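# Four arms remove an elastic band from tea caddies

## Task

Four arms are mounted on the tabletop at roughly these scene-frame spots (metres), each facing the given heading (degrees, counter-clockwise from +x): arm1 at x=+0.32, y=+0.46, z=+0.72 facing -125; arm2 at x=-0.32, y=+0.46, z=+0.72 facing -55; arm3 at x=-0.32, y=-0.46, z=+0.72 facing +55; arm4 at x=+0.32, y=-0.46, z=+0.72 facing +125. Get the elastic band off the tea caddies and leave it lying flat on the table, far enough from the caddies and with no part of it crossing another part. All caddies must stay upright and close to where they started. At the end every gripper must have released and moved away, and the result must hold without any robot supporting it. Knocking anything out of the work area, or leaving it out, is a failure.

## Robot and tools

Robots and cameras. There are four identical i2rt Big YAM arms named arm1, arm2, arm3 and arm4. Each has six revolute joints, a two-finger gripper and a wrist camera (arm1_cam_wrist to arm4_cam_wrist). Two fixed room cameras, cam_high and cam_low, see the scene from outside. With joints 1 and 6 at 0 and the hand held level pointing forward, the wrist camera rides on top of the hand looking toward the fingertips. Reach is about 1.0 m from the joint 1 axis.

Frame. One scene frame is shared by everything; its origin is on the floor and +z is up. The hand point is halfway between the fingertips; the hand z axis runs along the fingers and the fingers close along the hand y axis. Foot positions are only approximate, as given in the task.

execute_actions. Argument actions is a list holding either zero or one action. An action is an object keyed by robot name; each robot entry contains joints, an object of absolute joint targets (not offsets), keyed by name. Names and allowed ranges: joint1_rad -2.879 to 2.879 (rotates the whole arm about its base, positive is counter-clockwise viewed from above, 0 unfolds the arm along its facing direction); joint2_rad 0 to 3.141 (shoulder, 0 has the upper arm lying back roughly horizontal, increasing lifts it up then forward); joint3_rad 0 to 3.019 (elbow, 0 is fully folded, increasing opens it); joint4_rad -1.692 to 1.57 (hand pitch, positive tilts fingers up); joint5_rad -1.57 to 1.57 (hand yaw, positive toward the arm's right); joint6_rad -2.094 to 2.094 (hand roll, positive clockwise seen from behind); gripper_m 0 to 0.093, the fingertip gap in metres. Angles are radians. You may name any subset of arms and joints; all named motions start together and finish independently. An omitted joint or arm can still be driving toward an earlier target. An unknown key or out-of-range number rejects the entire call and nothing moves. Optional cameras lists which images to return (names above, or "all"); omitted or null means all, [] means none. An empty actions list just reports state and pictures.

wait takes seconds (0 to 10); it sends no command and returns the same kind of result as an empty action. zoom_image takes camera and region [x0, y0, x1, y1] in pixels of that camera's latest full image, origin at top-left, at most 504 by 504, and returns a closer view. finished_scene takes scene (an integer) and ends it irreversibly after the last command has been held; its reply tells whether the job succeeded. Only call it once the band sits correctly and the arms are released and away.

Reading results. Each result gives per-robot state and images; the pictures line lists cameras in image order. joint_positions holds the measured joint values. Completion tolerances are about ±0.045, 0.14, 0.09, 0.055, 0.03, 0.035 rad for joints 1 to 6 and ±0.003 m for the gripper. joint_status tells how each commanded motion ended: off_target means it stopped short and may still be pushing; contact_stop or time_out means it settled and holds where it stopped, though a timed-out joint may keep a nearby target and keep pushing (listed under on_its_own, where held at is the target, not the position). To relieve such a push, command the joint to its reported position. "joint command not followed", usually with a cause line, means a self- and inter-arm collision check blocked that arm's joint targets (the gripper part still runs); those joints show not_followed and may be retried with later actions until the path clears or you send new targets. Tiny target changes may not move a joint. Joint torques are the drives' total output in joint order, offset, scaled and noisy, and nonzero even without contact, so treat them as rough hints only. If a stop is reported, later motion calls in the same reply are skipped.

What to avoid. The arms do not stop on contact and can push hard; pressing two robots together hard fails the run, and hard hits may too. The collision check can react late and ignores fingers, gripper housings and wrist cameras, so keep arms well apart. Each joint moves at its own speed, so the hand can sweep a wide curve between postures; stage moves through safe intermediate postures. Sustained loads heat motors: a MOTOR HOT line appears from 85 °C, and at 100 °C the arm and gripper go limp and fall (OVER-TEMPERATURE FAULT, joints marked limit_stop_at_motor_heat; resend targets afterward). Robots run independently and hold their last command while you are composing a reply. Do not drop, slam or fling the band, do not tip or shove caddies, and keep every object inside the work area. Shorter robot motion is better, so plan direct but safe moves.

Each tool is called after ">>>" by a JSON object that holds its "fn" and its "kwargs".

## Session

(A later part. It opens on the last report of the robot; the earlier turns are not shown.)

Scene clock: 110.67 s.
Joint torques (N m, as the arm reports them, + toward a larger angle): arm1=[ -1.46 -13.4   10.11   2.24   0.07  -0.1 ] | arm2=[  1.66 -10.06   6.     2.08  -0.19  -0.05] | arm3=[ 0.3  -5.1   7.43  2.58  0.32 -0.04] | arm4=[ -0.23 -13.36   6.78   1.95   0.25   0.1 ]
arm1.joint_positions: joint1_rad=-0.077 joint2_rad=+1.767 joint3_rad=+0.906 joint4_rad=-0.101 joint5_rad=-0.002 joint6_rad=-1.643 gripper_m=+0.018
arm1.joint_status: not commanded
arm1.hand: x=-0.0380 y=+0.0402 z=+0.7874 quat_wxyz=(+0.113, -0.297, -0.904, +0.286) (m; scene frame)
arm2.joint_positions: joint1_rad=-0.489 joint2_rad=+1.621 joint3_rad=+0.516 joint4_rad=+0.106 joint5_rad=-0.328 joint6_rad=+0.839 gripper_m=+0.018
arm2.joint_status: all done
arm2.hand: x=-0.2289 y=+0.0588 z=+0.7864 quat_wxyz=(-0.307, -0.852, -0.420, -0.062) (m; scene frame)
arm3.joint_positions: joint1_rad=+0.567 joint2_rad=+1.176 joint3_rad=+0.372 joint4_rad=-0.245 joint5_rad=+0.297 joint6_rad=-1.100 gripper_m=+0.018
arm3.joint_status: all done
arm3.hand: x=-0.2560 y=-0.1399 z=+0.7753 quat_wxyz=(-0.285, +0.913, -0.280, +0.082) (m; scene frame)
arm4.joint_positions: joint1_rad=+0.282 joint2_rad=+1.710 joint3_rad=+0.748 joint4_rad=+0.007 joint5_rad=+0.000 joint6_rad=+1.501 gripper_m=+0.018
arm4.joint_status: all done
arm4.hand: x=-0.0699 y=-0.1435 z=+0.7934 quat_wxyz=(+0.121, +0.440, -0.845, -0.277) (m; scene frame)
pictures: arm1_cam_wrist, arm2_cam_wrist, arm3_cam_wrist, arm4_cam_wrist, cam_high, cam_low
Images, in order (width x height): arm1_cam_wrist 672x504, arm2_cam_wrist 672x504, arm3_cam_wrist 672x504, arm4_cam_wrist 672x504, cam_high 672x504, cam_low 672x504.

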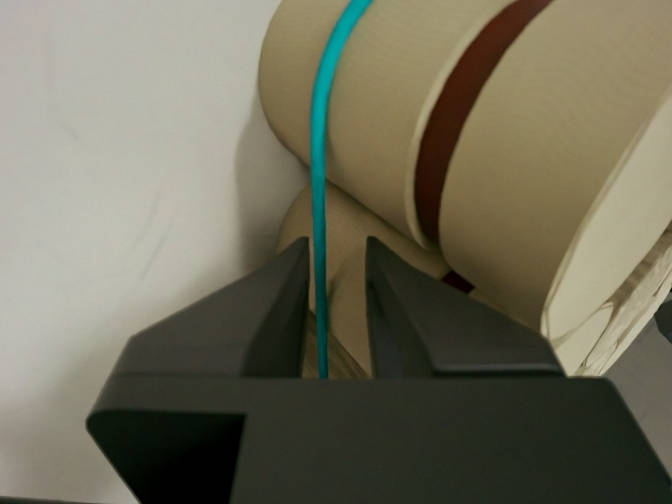

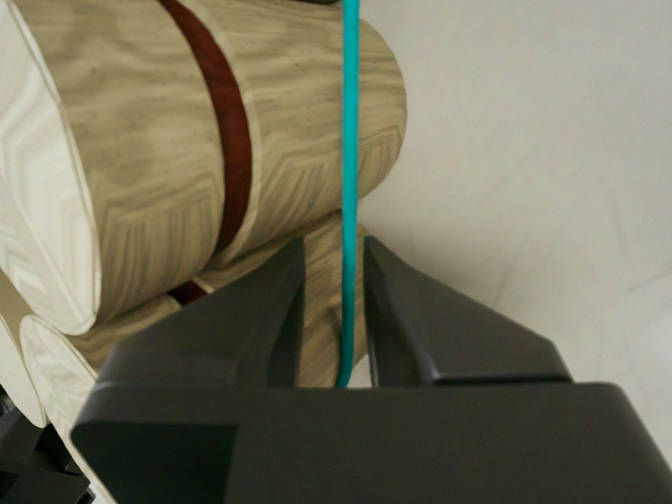

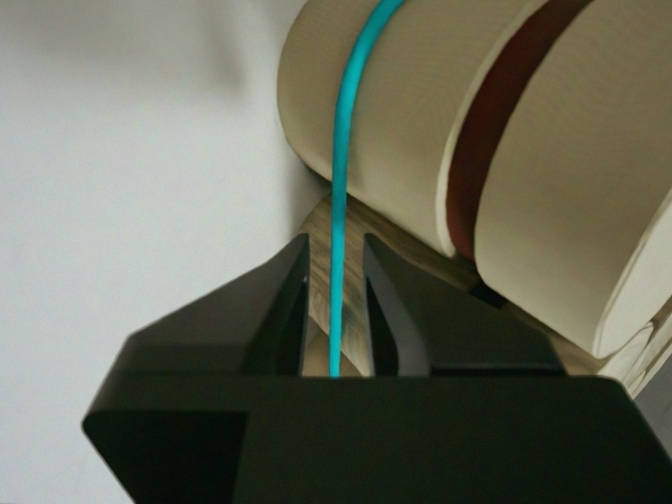

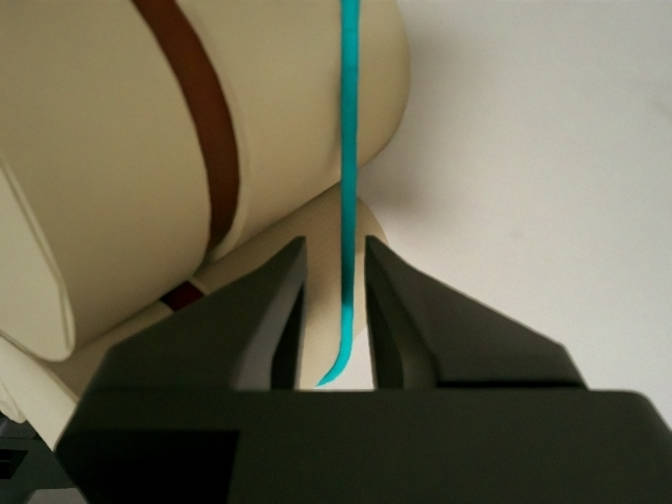

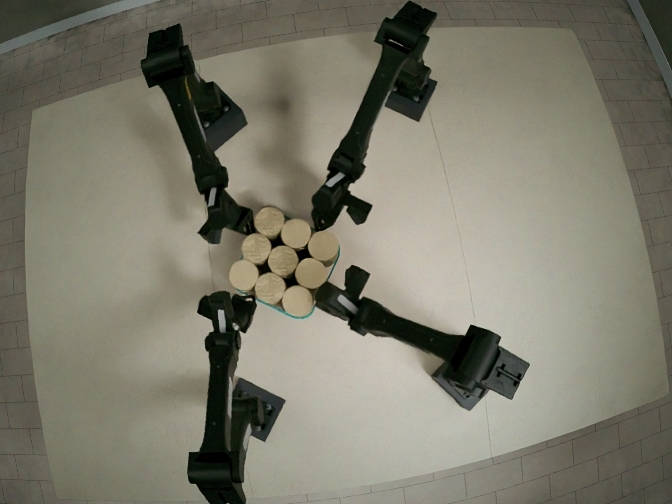

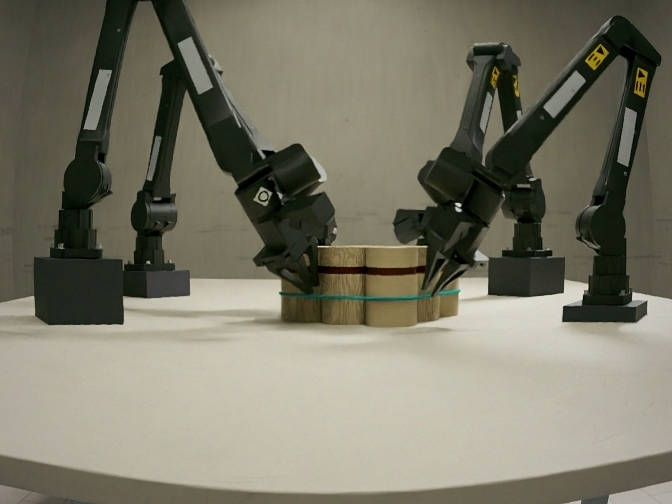

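>>> {"fn": "execute_actions", "kwargs": {"actions": [{"arm1": {"joints": {"joint2_rad": 1.825, "joint4_rad": -0.05, "gripper_m": 0.024}}, "arm2": {"joints": {"joint1_rad": -0.472, "joint2_rad": 1.668, "joint4_rad": 0.145, "gripper_m": 0.024}}, "arm3": {"joints": {"joint1_rad": 0.552, "joint2_rad": 1.212, "joint4_rad": -0.196, "gripper_m": 0.024}}, "arm4": {"joints": {"joint2_rad": 1.746, "joint4_rad": 0.038, "gripper_m": 0.024}}}]}}

Scene clock: 137.77 s.
Joint torques (N m, as the arm reports them, + toward a larger angle): arm1=[ -1.46 -13.35   9.92   2.27   0.05  -0.09] | arm2=[ 1.68 -9.27  5.66  2.1  -0.22 -0.08] | arm3=[ 0.41 -4.64  7.25  2.52  0.33 -0.03] | arm4=[ -0.32 -12.04   6.67   1.96   0.24   0.1 ]
arm1.joint_positions: joint1_rad=-0.077 joint2_rad=+1.799 joint3_rad=+0.906 joint4_rad=-0.076 joint5_rad=-0.002 joint6_rad=-1.643 gripper_m=+0.024
arm1.joint_status: all done
arm1.hand: x=-0.0384 y=+0.0395 z=+0.7740 quat_wxyz=(+0.112, -0.297, -0.905, +0.283) (m; scene frame)
arm2.joint_positions: joint1_rad=-0.479 joint2_rad=+1.653 joint3_rad=+0.516 joint4_rad=+0.132 joint5_rad=-0.328 joint6_rad=+0.839 gripper_m=+0.024
arm2.joint_status: all done
arm2.hand: x=-0.2247 y=+0.0602 z=+0.7773 quat_wxyz=(-0.304, -0.850, -0.425, -0.065) (m; scene frame)
arm3.joint_positions: joint1_rad=+0.562 joint2_rad=+1.210 joint3_rad=+0.372 joint4_rad=-0.218 joint5_rad=+0.297 joint6_rad=-1.100 gripper_m=+0.024
arm3.joint_status: all done
arm3.hand: x=-0.2542 y=-0.1384 z=+0.7682 quat_wxyz=(-0.281, +0.913, -0.282, +0.084) (m; scene frame)
arm4.joint_positions: joint1_rad=+0.282 joint2_rad=+1.722 joint3_rad=+0.748 joint4_rad=+0.024 joint5_rad=+0.000 joint6_rad=+1.501 gripper_m=+0.024
arm4.joint_status: all done
arm4.hand: x=-0.0712 y=-0.1425 z=+0.7901 quat_wxyz=(+0.122, +0.440, -0.845, -0.280) (m; scene frame)
pictures: arm1_cam_wrist, arm2_cam_wrist, arm3_cam_wrist, arm4_cam_wrist, cam_high, cam_low
Images, in order (width x height): arm1_cam_wrist 672x504, arm2_cam_wrist 672x504, arm3_cam_wrist 672x504, arm4_cam_wrist 672x504, cam_high 672x504, cam_low 672x504.

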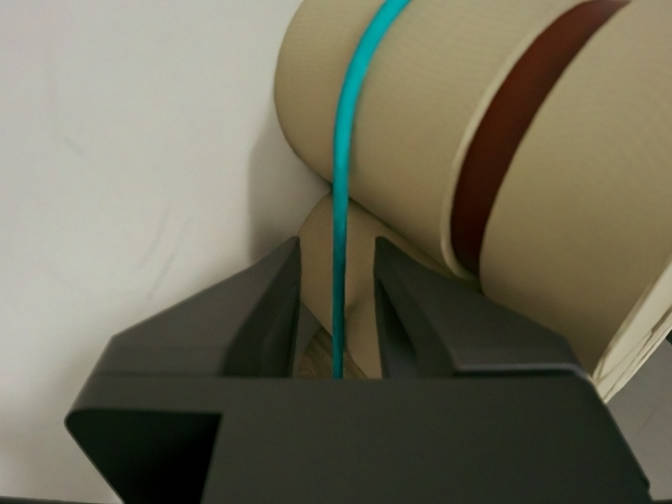

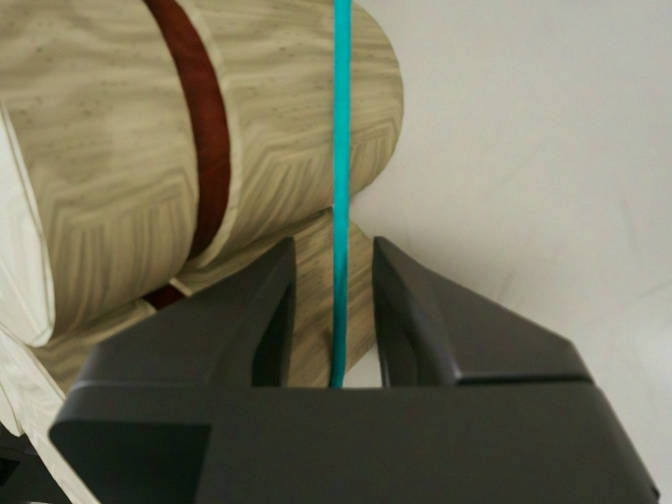

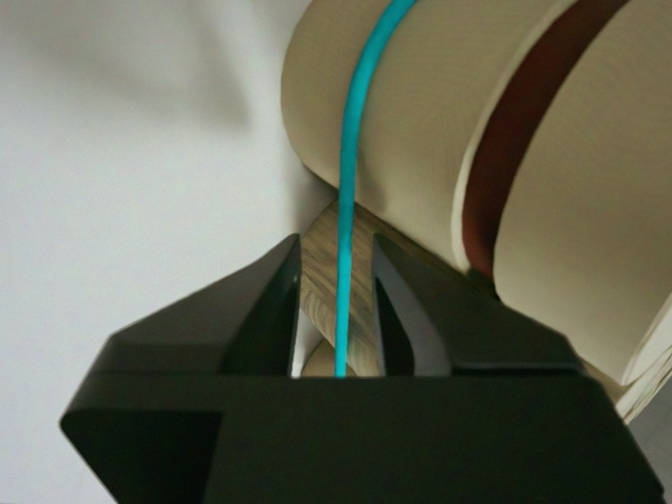

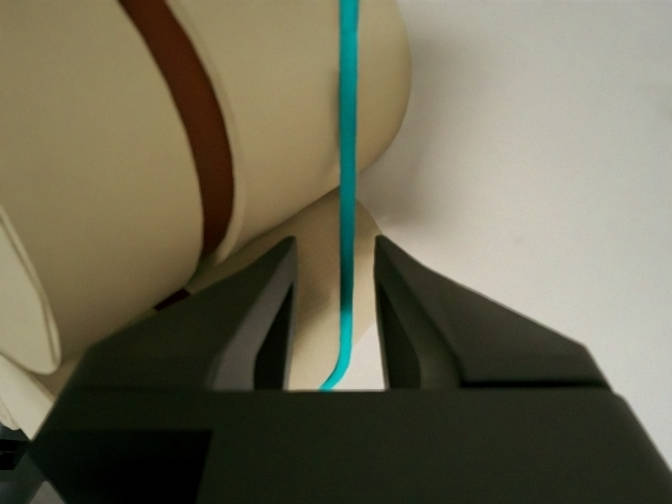

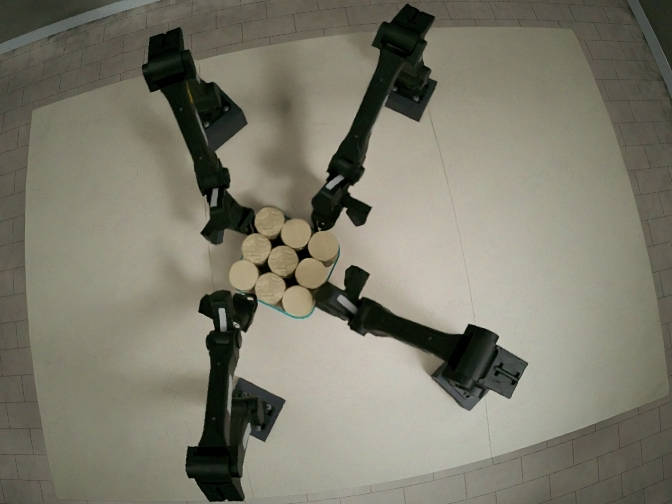

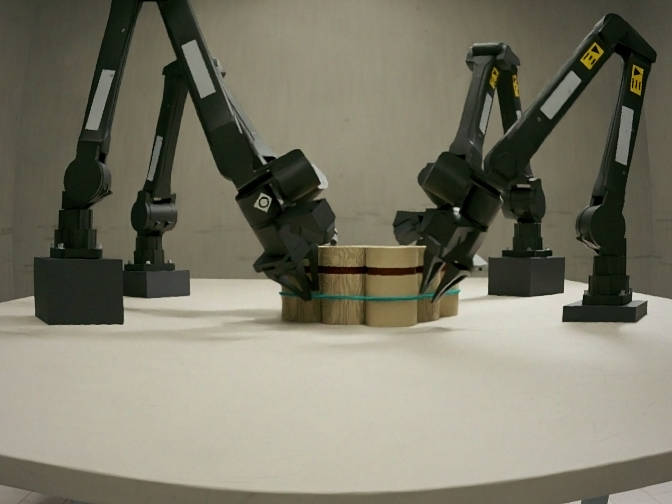

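>>> {"fn": "execute_actions", "kwargs": {"actions": [{"arm1": {"joints": {"joint2_rad": 1.863, "joint4_rad": -0.01}}, "arm2": {"joints": {"joint2_rad": 1.714, "joint4_rad": 0.175}}, "arm3": {"joints": {"joint2_rad": 1.257, "joint4_rad": -0.164}}, "arm4": {"joints": {"joint2_rad": 1.781, "joint4_rad": 0.056}}}]}}

Scene clock: 140.87 s.
Joint torques (N m, as the arm reports them, + toward a larger angle): arm1=[ -1.68 -13.91   9.64   2.32   0.07  -0.08] | arm2=[ 1.7  -9.7   5.35  2.03 -0.22 -0.05] | arm3=[ 0.22 -5.14  6.98  2.53  0.32 -0.03] | arm4=[ -0.39 -13.14   6.4    1.85   0.25   0.1 ]
arm1.joint_positions: joint1_rad=-0.077 joint2_rad=+1.839 joint3_rad=+0.906 joint4_rad=-0.036 joint5_rad=-0.002 joint6_rad=-1.643 gripper_m=+0.024
arm1.joint_status: all done
arm1.hand: x=-0.0399 y=+0.0377 z=+0.7588 quat_wxyz=(+0.112, -0.297, -0.905, +0.283) (m; scene frame)
arm2.joint_positions: joint1_rad=-0.479 joint2_rad=+1.701 joint3_rad=+0.516 joint4_rad=+0.162 joint5_rad=-0.328 joint6_rad=+0.839 gripper_m=+0.024
arm2.joint_status: all done
arm2.hand: x=-0.2250 y=+0.0631 z=+0.7625 quat_wxyz=(-0.296, -0.853, -0.424, -0.068) (m; scene frame)
arm3.joint_positions: joint1_rad=+0.562 joint2_rad=+1.256 joint3_rad=+0.372 joint4_rad=-0.186 joint5_rad=+0.297 joint6_rad=-1.100 gripper_m=+0.024
arm3.joint_status: all done
arm3.hand: x=-0.2542 y=-0.1370 z=+0.7578 quat_wxyz=(-0.275, +0.915, -0.281, +0.085) (m; scene frame)
arm4.joint_positions: joint1_rad=+0.282 joint2_rad=+1.763 joint3_rad=+0.748 joint4_rad=+0.043 joint5_rad=+0.000 joint6_rad=+1.501 gripper_m=+0.024
arm4.joint_status: all done
arm4.hand: x=-0.0691 y=-0.1441 z=+0.7734 quat_wxyz=(+0.118, +0.441, -0.848, -0.270) (m; scene frame)
pictures: arm1_cam_wrist, arm2_cam_wrist, arm3_cam_wrist, arm4_cam_wrist, cam_high, cam_low
Images, in order (width x height): arm1_cam_wrist 672x504, arm2_cam_wrist 672x504, arm3_cam_wrist 672x504, arm4_cam_wrist 672x504, cam_high 672x504, cam_low 672x504.

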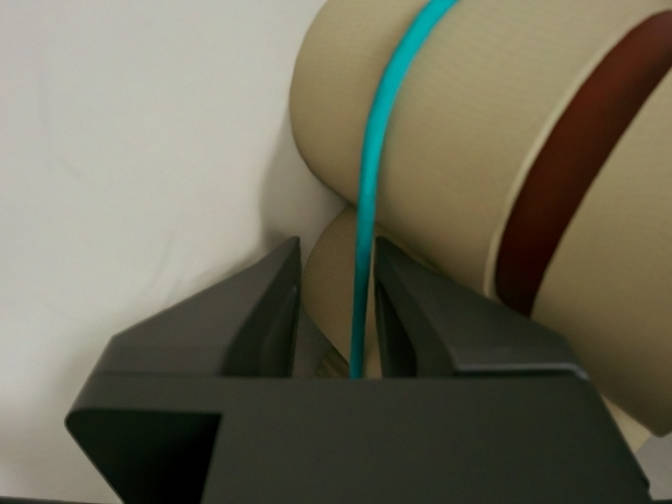

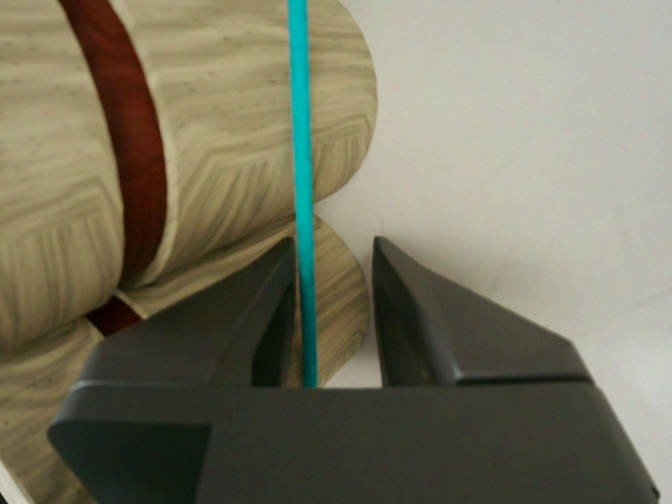

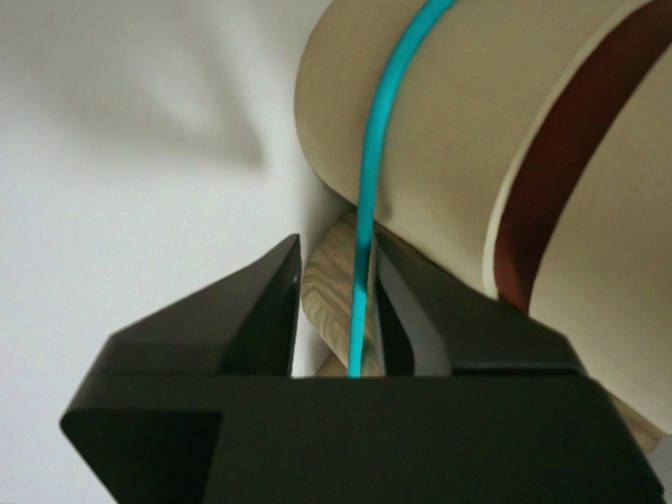

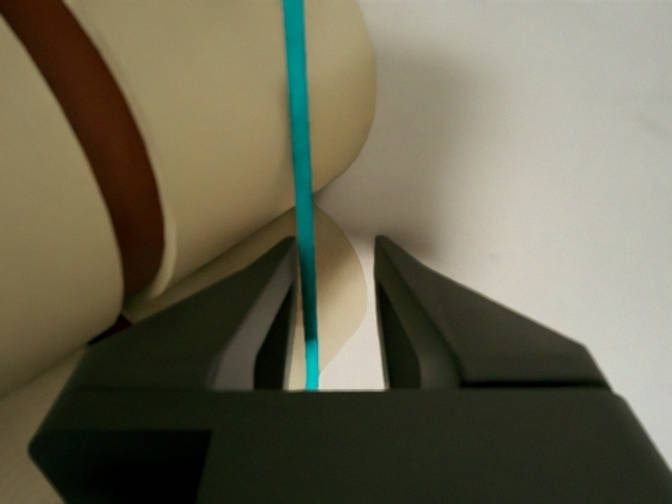

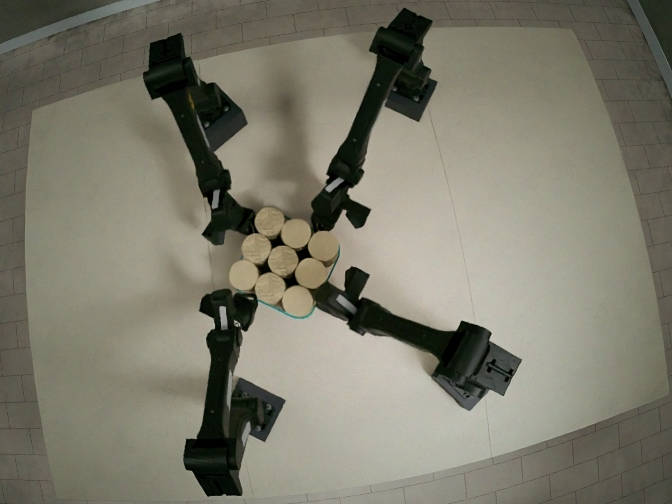

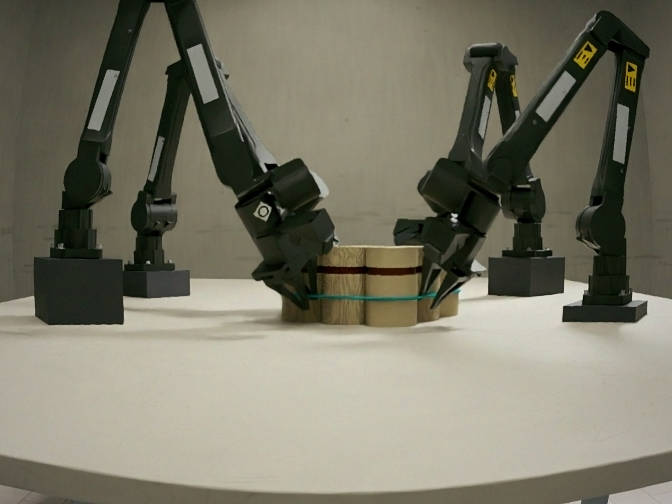

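>>> {"fn": "execute_actions", "kwargs": {"actions": [{"arm1": {"joints": {"gripper_m": 0.0}}, "arm2": {"joints": {"gripper_m": 0.0}}, "arm3": {"joints": {"gripper_m": 0.0}}, "arm4": {"joints": {"gripper_m": 0.0}}}]}}

Scene clock: 143.27 s.
Joint torques (N m, as the arm reports them, + toward a larger angle): arm1=[ -1.81 -13.39   9.6    2.3    0.05  -0.1 ] | arm2=[ 1.59 -9.56  5.31  2.13 -0.2  -0.07] | arm3=[ 0.5  -4.98  6.95  2.38  0.29 -0.03] | arm4=[ -0.34 -13.18   6.39   1.85   0.25   0.11]
arm1.joint_positions: joint1_rad=-0.077 joint2_rad=+1.839 joint3_rad=+0.906 joint4_rad=-0.034 joint5_rad=-0.002 joint6_rad=-1.644 gripper_m=+0.001
arm1.joint_status: all done
arm1.hand: x=-0.0401 y=+0.0375 z=+0.7589 quat_wxyz=(+0.113, -0.297, -0.905, +0.284) (m; scene frame)
arm2.joint_positions: joint1_rad=-0.479 joint2_rad=+1.701 joint3_rad=+0.516 joint4_rad=+0.163 joint5_rad=-0.328 joint6_rad=+0.840 gripper_m=+0.001
arm2.joint_status: all done
arm2.hand: x=-0.2250 y=+0.0629 z=+0.7626 quat_wxyz=(-0.296, -0.853, -0.424, -0.068) (m; scene frame)
arm3.joint_positions: joint1_rad=+0.562 joint2_rad=+1.256 joint3_rad=+0.372 joint4_rad=-0.184 joint5_rad=+0.297 joint6_rad=-1.101 gripper_m=+0.001
arm3.joint_status: all done
arm3.hand: x=-0.2542 y=-0.1367 z=+0.7579 quat_wxyz=(-0.275, +0.915, -0.281, +0.085) (m; scene frame)
arm4.joint_positions: joint1_rad=+0.282 joint2_rad=+1.763 joint3_rad=+0.748 joint4_rad=+0.044 joint5_rad=+0.000 joint6_rad=+1.501 gripper_m=+0.001
arm4.joint_status: all done
arm4.hand: x=-0.0693 y=-0.1440 z=+0.7735 quat_wxyz=(+0.118, +0.441, -0.848, -0.271) (m; scene frame)
pictures: arm1_cam_wrist, arm2_cam_wrist, arm3_cam_wrist, arm4_cam_wrist, cam_high, cam_low
Images, in order (width x height): arm1_cam_wrist 672x504, arm2_cam_wrist 672x504, arm3_cam_wrist 672x504, arm4_cam_wrist 672x504, cam_high 672x504, cam_low 672x504.

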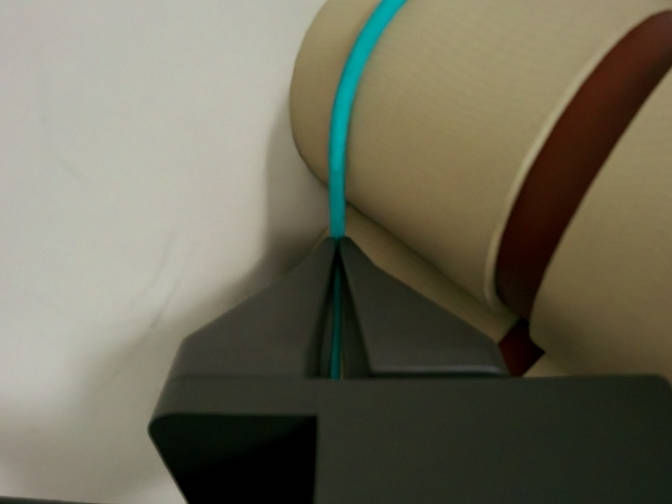

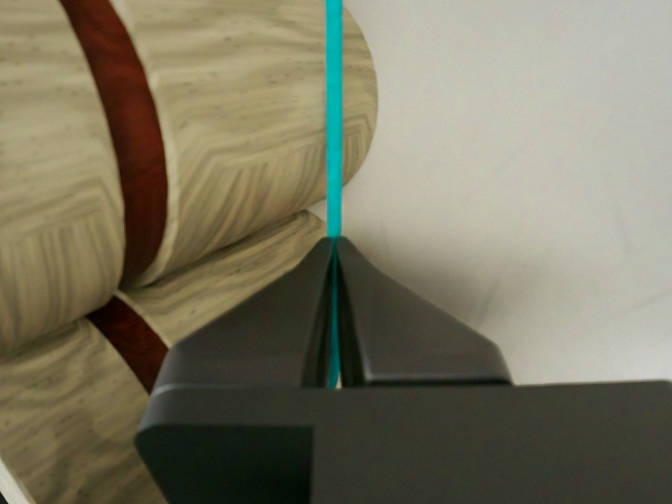

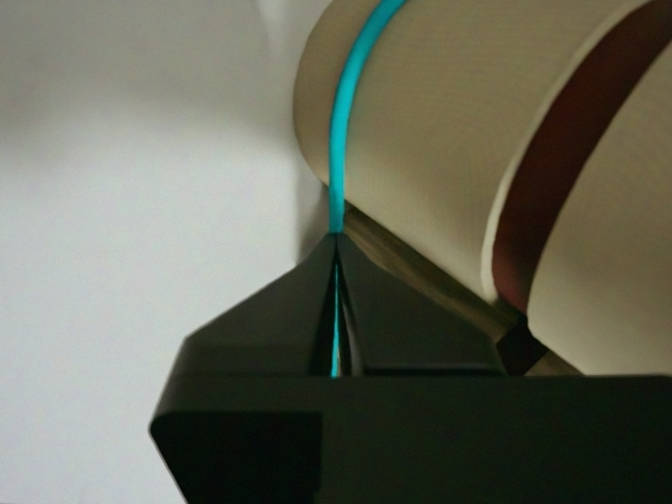

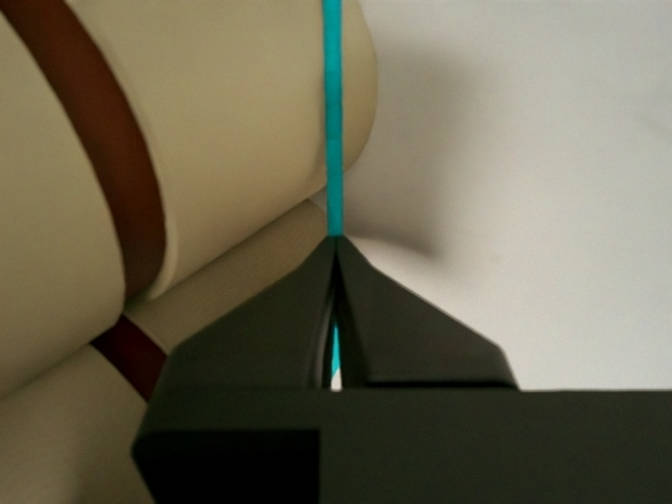

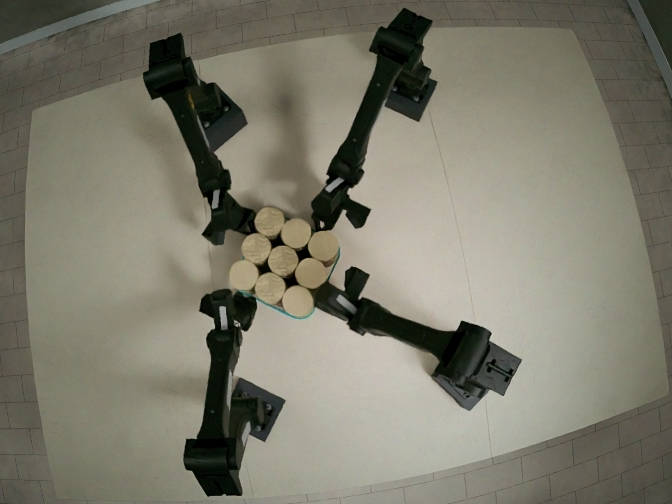

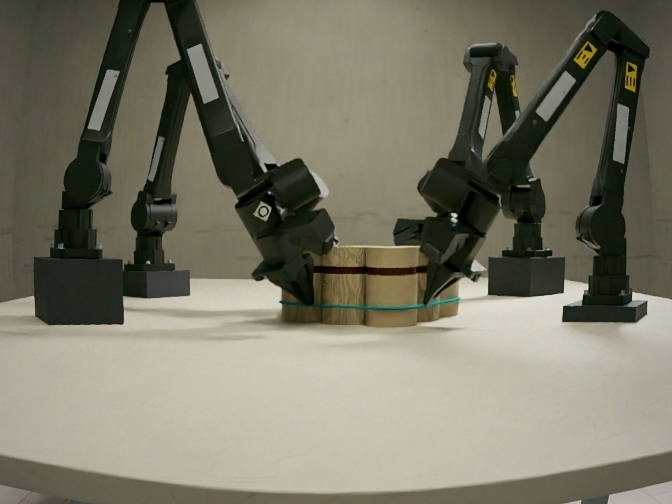

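>>> {"fn": "execute_actions", "kwargs": {"actions": [{"arm1": {"joints": {"gripper_m": 0.02}}, "arm2": {"joints": {"gripper_m": 0.02}}, "arm3": {"joints": {"gripper_m": 0.02}}, "arm4": {"joints": {"gripper_m": 0.02}}}], "cameras": []}}

>>> {"fn": "execute_actions", "kwargs": {"actions": [{"arm1": {"joints": {"joint2_rad": 1.884, "joint4_rad": 0.022}}, "arm2": {"joints": {"joint1_rad": -0.466, "joint2_rad": 1.743, "joint4_rad": 0.215}}, "arm3": {"joints": {"joint1_rad": 0.546, "joint2_rad": 1.288, "joint4_rad": -0.133}}, "arm4": {"joints": {"joint2_rad": 1.807, "joint4_rad": 0.091}}}]}}

Scene clock: 151.33 s.
Joint torques (N m, as the arm reports them, + toward a larger angle): arm1=[ -1.73 -13.63   9.54   2.22   0.07  -0.08] | arm2=[ 1.72 -9.27  5.33  1.98 -0.17 -0.05] | arm3=[ 0.43 -5.08  6.96  2.42  0.32 -0.06] | arm4=[ -0.29 -13.01   6.4    1.83   0.26   0.1 ]
arm1.joint_positions: joint1_rad=-0.077 joint2_rad=+1.839 joint3_rad=+0.906 joint4_rad=-0.034 joint5_rad=-0.002 joint6_rad=-1.644 gripper_m=+0.020
arm1.joint_status: all done
arm1.hand: x=-0.0401 y=+0.0375 z=+0.7589 quat_wxyz=(+0.113, -0.297, -0.905, +0.284) (m; scene frame)
arm2.joint_positions: joint1_rad=-0.479 joint2_rad=+1.701 joint3_rad=+0.516 joint4_rad=+0.163 joint5_rad=-0.328 joint6_rad=+0.840 gripper_m=+0.020
arm2.joint_status: all done
arm2.hand: x=-0.2250 y=+0.0629 z=+0.7626 quat_wxyz=(-0.296, -0.853, -0.424, -0.068) (m; scene frame)
arm3.joint_positions: joint1_rad=+0.562 joint2_rad=+1.256 joint3_rad=+0.372 joint4_rad=-0.184 joint5_rad=+0.297 joint6_rad=-1.101 gripper_m=+0.020
arm3.joint_status: all done
arm3.hand: x=-0.2542 y=-0.1367 z=+0.7579 quat_wxyz=(-0.275, +0.915, -0.281, +0.085) (m; scene frame)
arm4.joint_positions: joint1_rad=+0.282 joint2_rad=+1.763 joint3_rad=+0.748 joint4_rad=+0.044 joint5_rad=+0.000 joint6_rad=+1.501 gripper_m=+0.020
arm4.joint_status: all done
arm4.hand: x=-0.0693 y=-0.1440 z=+0.7735 quat_wxyz=(+0.118, +0.441, -0.848, -0.271) (m; scene frame)
pictures: none
No camera images: the call's "cameras" was empty. Leave "cameras" out to get every camera's image.

Scene clock: 151.97 s.
Joint torques (N m, as the arm reports them, + toward a larger angle): arm1=[ -1.67 -12.83   9.54   2.32   0.04  -0.08] | arm2=[ 1.54 -9.44  5.31  2.13 -0.22 -0.04] | arm3=[ 0.47 -5.51  6.8   2.54  0.31 -0.04] | arm4=[ -0.43 -12.75   6.23   1.99   0.26   0.09]
arm1.joint_positions: joint1_rad=-0.077 joint2_rad=+1.853 joint3_rad=+0.906 joint4_rad=-0.004 joint5_rad=-0.002 joint6_rad=-1.644 gripper_m=+0.020
arm1.joint_status: all done
arm1.hand: x=-0.0426 y=+0.0346 z=+0.7555 quat_wxyz=(+0.116, -0.296, -0.902, +0.291) (m; scene frame)
arm2.joint_positions: joint1_rad=-0.473 joint2_rad=+1.725 joint3_rad=+0.516 joint4_rad=+0.202 joint5_rad=-0.328 joint6_rad=+0.840 gripper_m=+0.020
arm2.joint_status: all done
arm2.hand: x=-0.2225 y=+0.0604 z=+0.7581 quat_wxyz=(-0.302, -0.850, -0.427, -0.066) (m; scene frame)
arm3.joint_positions: joint1_rad=+0.556 joint2_rad=+1.284 joint3_rad=+0.372 joint4_rad=-0.155 joint5_rad=+0.297 joint6_rad=-1.101 gripper_m=+0.020
arm3.joint_status: all done
arm3.hand: x=-0.2522 y=-0.1343 z=+0.7528 quat_wxyz=(-0.276, +0.914, -0.284, +0.086) (m; scene frame)
arm4.joint_positions: joint1_rad=+0.282 joint2_rad=+1.784 joint3_rad=+0.748 joint4_rad=+0.077 joint5_rad=+0.000 joint6_rad=+1.501 gripper_m=+0.020
arm4.joint_status: all done
arm4.hand: x=-0.0716 y=-0.1422 z=+0.7677 quat_wxyz=(+0.120, +0.440, -0.846, -0.276) (m; scene frame)
pictures: arm1_cam_wrist, arm2_cam_wrist, arm3_cam_wrist, arm4_cam_wrist, cam_high, cam_low
Images, in order (width x height): arm1_cam_wrist 672x504, arm2_cam_wrist 672x504, arm3_cam_wrist 672x504, arm4_cam_wrist 672x504, cam_high 672x504, cam_low 672x504.

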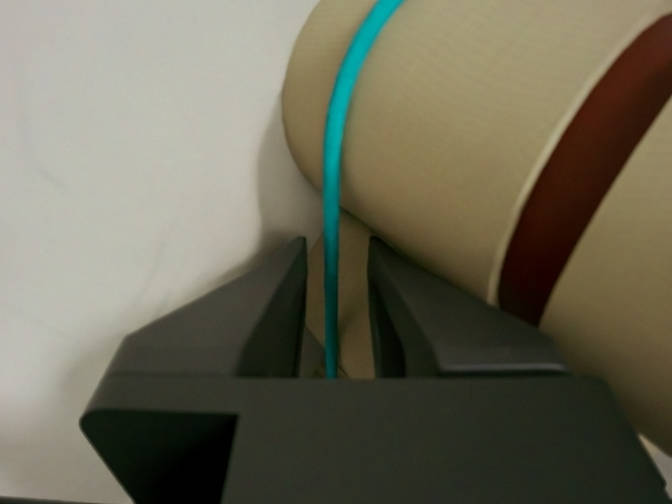

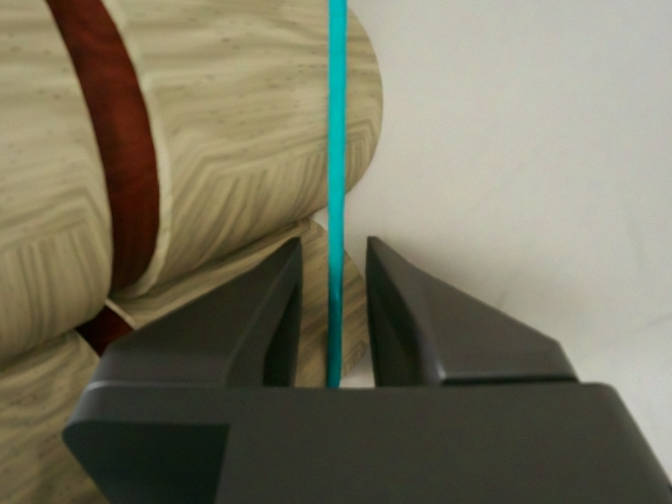

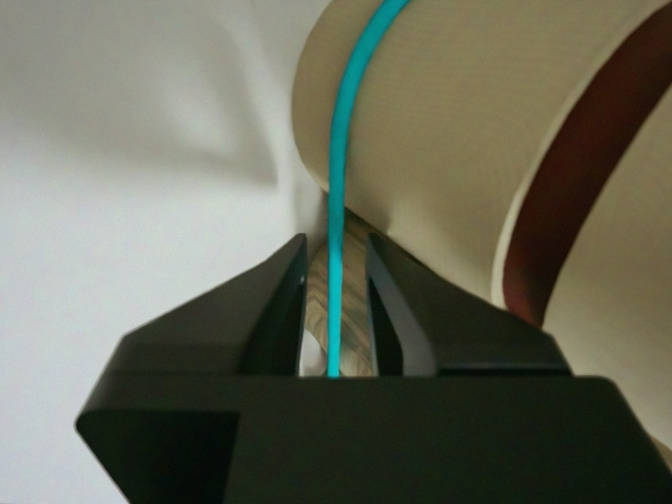

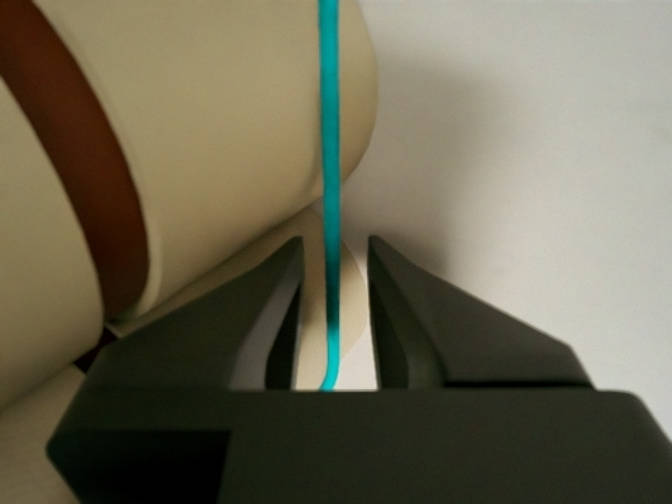

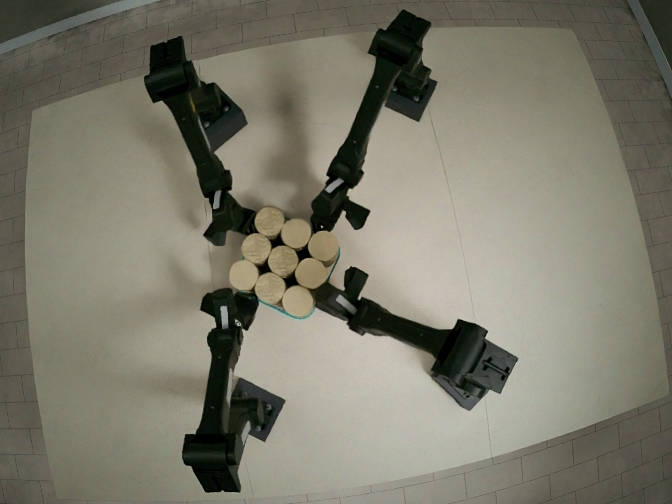

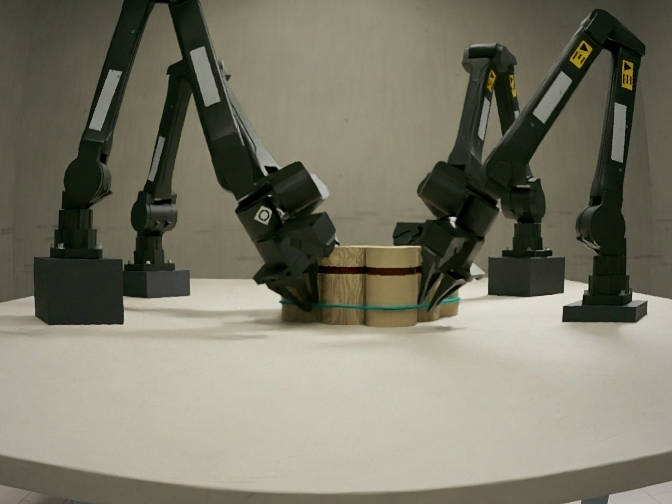

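>>> {"fn": "execute_actions", "kwargs": {"actions": []}}

Scene clock: 158.00 s.
Joint torques (N m, as the arm reports them, + toward a larger angle): arm1=[ -1.64 -13.28   9.48   2.27   0.02  -0.08] | arm2=[ 1.76 -9.55  5.15  2.17 -0.19 -0.06] | arm3=[ 0.7  -5.24  6.81  2.55  0.31 -0.03] | arm4=[ -0.29 -12.87   6.27   1.95   0.26   0.1 ]
arm1.joint_positions: joint1_rad=-0.077 joint2_rad=+1.853 joint3_rad=+0.906 joint4_rad=-0.004 joint5_rad=-0.002 joint6_rad=-1.644 gripper_m=+0.020
arm1.joint_status: all done
arm1.hand: x=-0.0426 y=+0.0346 z=+0.7555 quat_wxyz=(+0.116, -0.296, -0.902, +0.291) (m; scene frame)
arm2.joint_positions: joint1_rad=-0.473 joint2_rad=+1.725 joint3_rad=+0.516 joint4_rad=+0.202 joint5_rad=-0.328 joint6_rad=+0.840 gripper_m=+0.020
arm2.joint_status: all done
arm2.hand: x=-0.2225 y=+0.0604 z=+0.7581 quat_wxyz=(-0.302, -0.850, -0.427, -0.066) (m; scene frame)
arm3.joint_positions: joint1_rad=+0.556 joint2_rad=+1.284 joint3_rad=+0.372 joint4_rad=-0.155 joint5_rad=+0.297 joint6_rad=-1.101 gripper_m=+0.020
arm3.joint_status: all done
arm3.hand: x=-0.2522 y=-0.1343 z=+0.7528 quat_wxyz=(-0.276, +0.914, -0.284, +0.086) (m; scene frame)
arm4.joint_positions: joint1_rad=+0.282 joint2_rad=+1.784 joint3_rad=+0.748 joint4_rad=+0.077 joint5_rad=+0.000 joint6_rad=+1.501 gripper_m=+0.020
arm4.joint_status: all done
arm4.hand: x=-0.0716 y=-0.1422 z=+0.7677 quat_wxyz=(+0.120, +0.440, -0.846, -0.276) (m; scene frame)
pictures: arm1_cam_wrist, arm2_cam_wrist, arm3_cam_wrist, arm4_cam_wrist, cam_high, cam_low
Images, in order (width x height): arm1_cam_wrist 672x504, arm2_cam_wrist 672x504, arm3_cam_wrist 672x504, arm4_cam_wrist 672x504, cam_high 672x504, cam_low 672x504.

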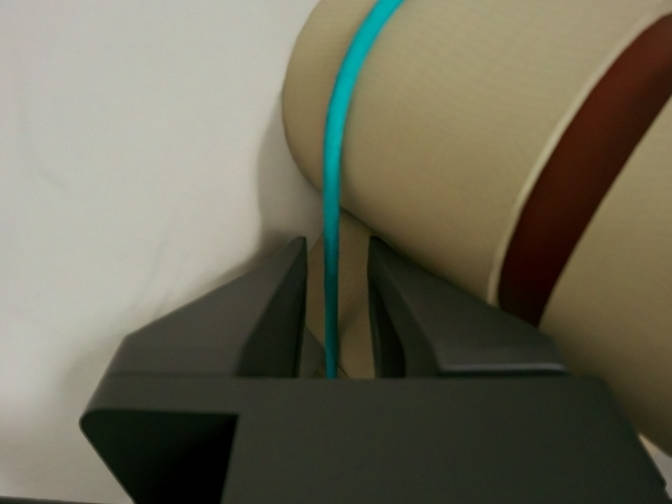

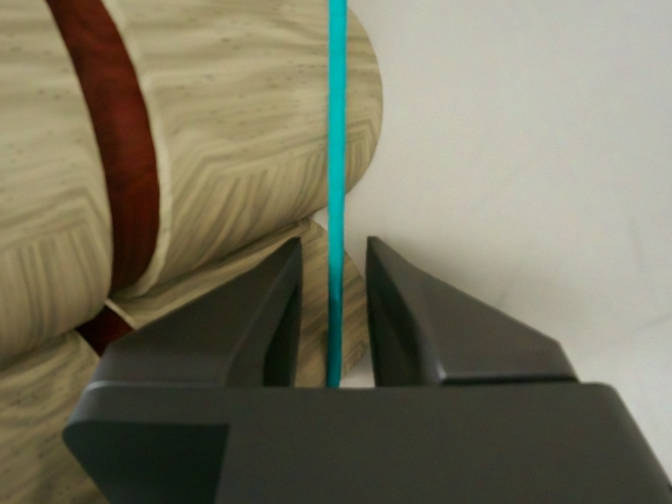

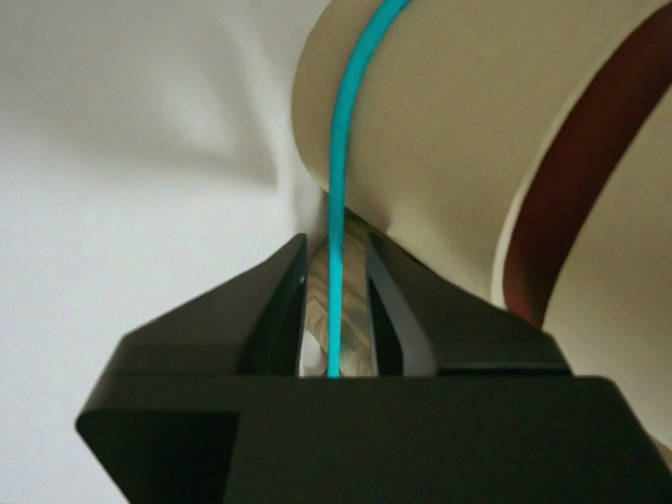

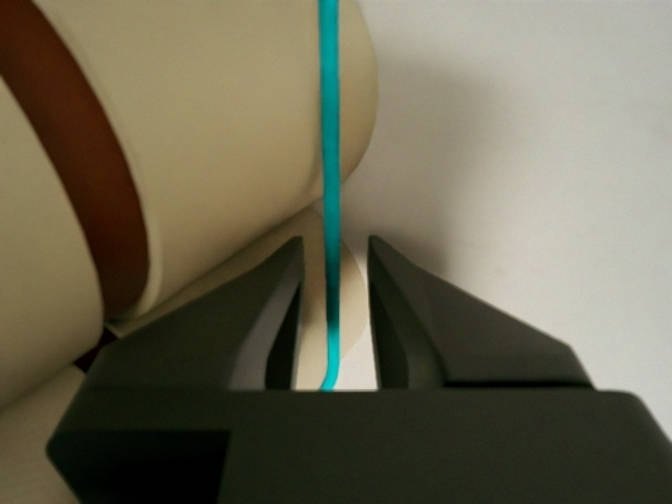

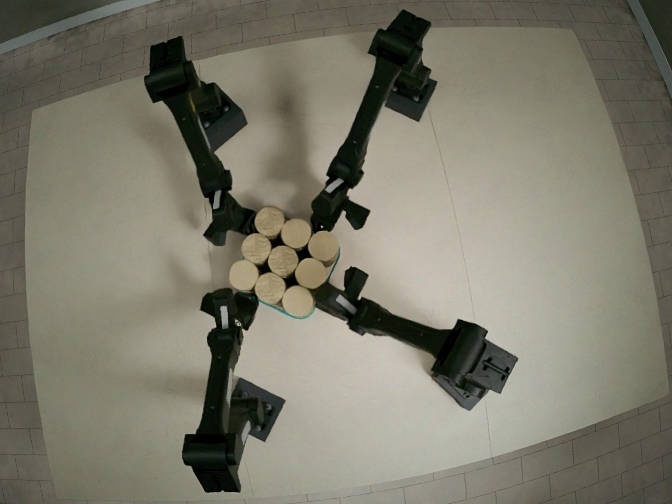

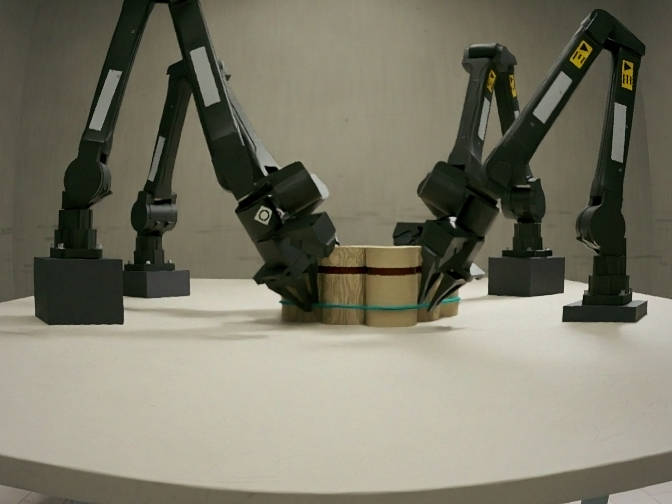

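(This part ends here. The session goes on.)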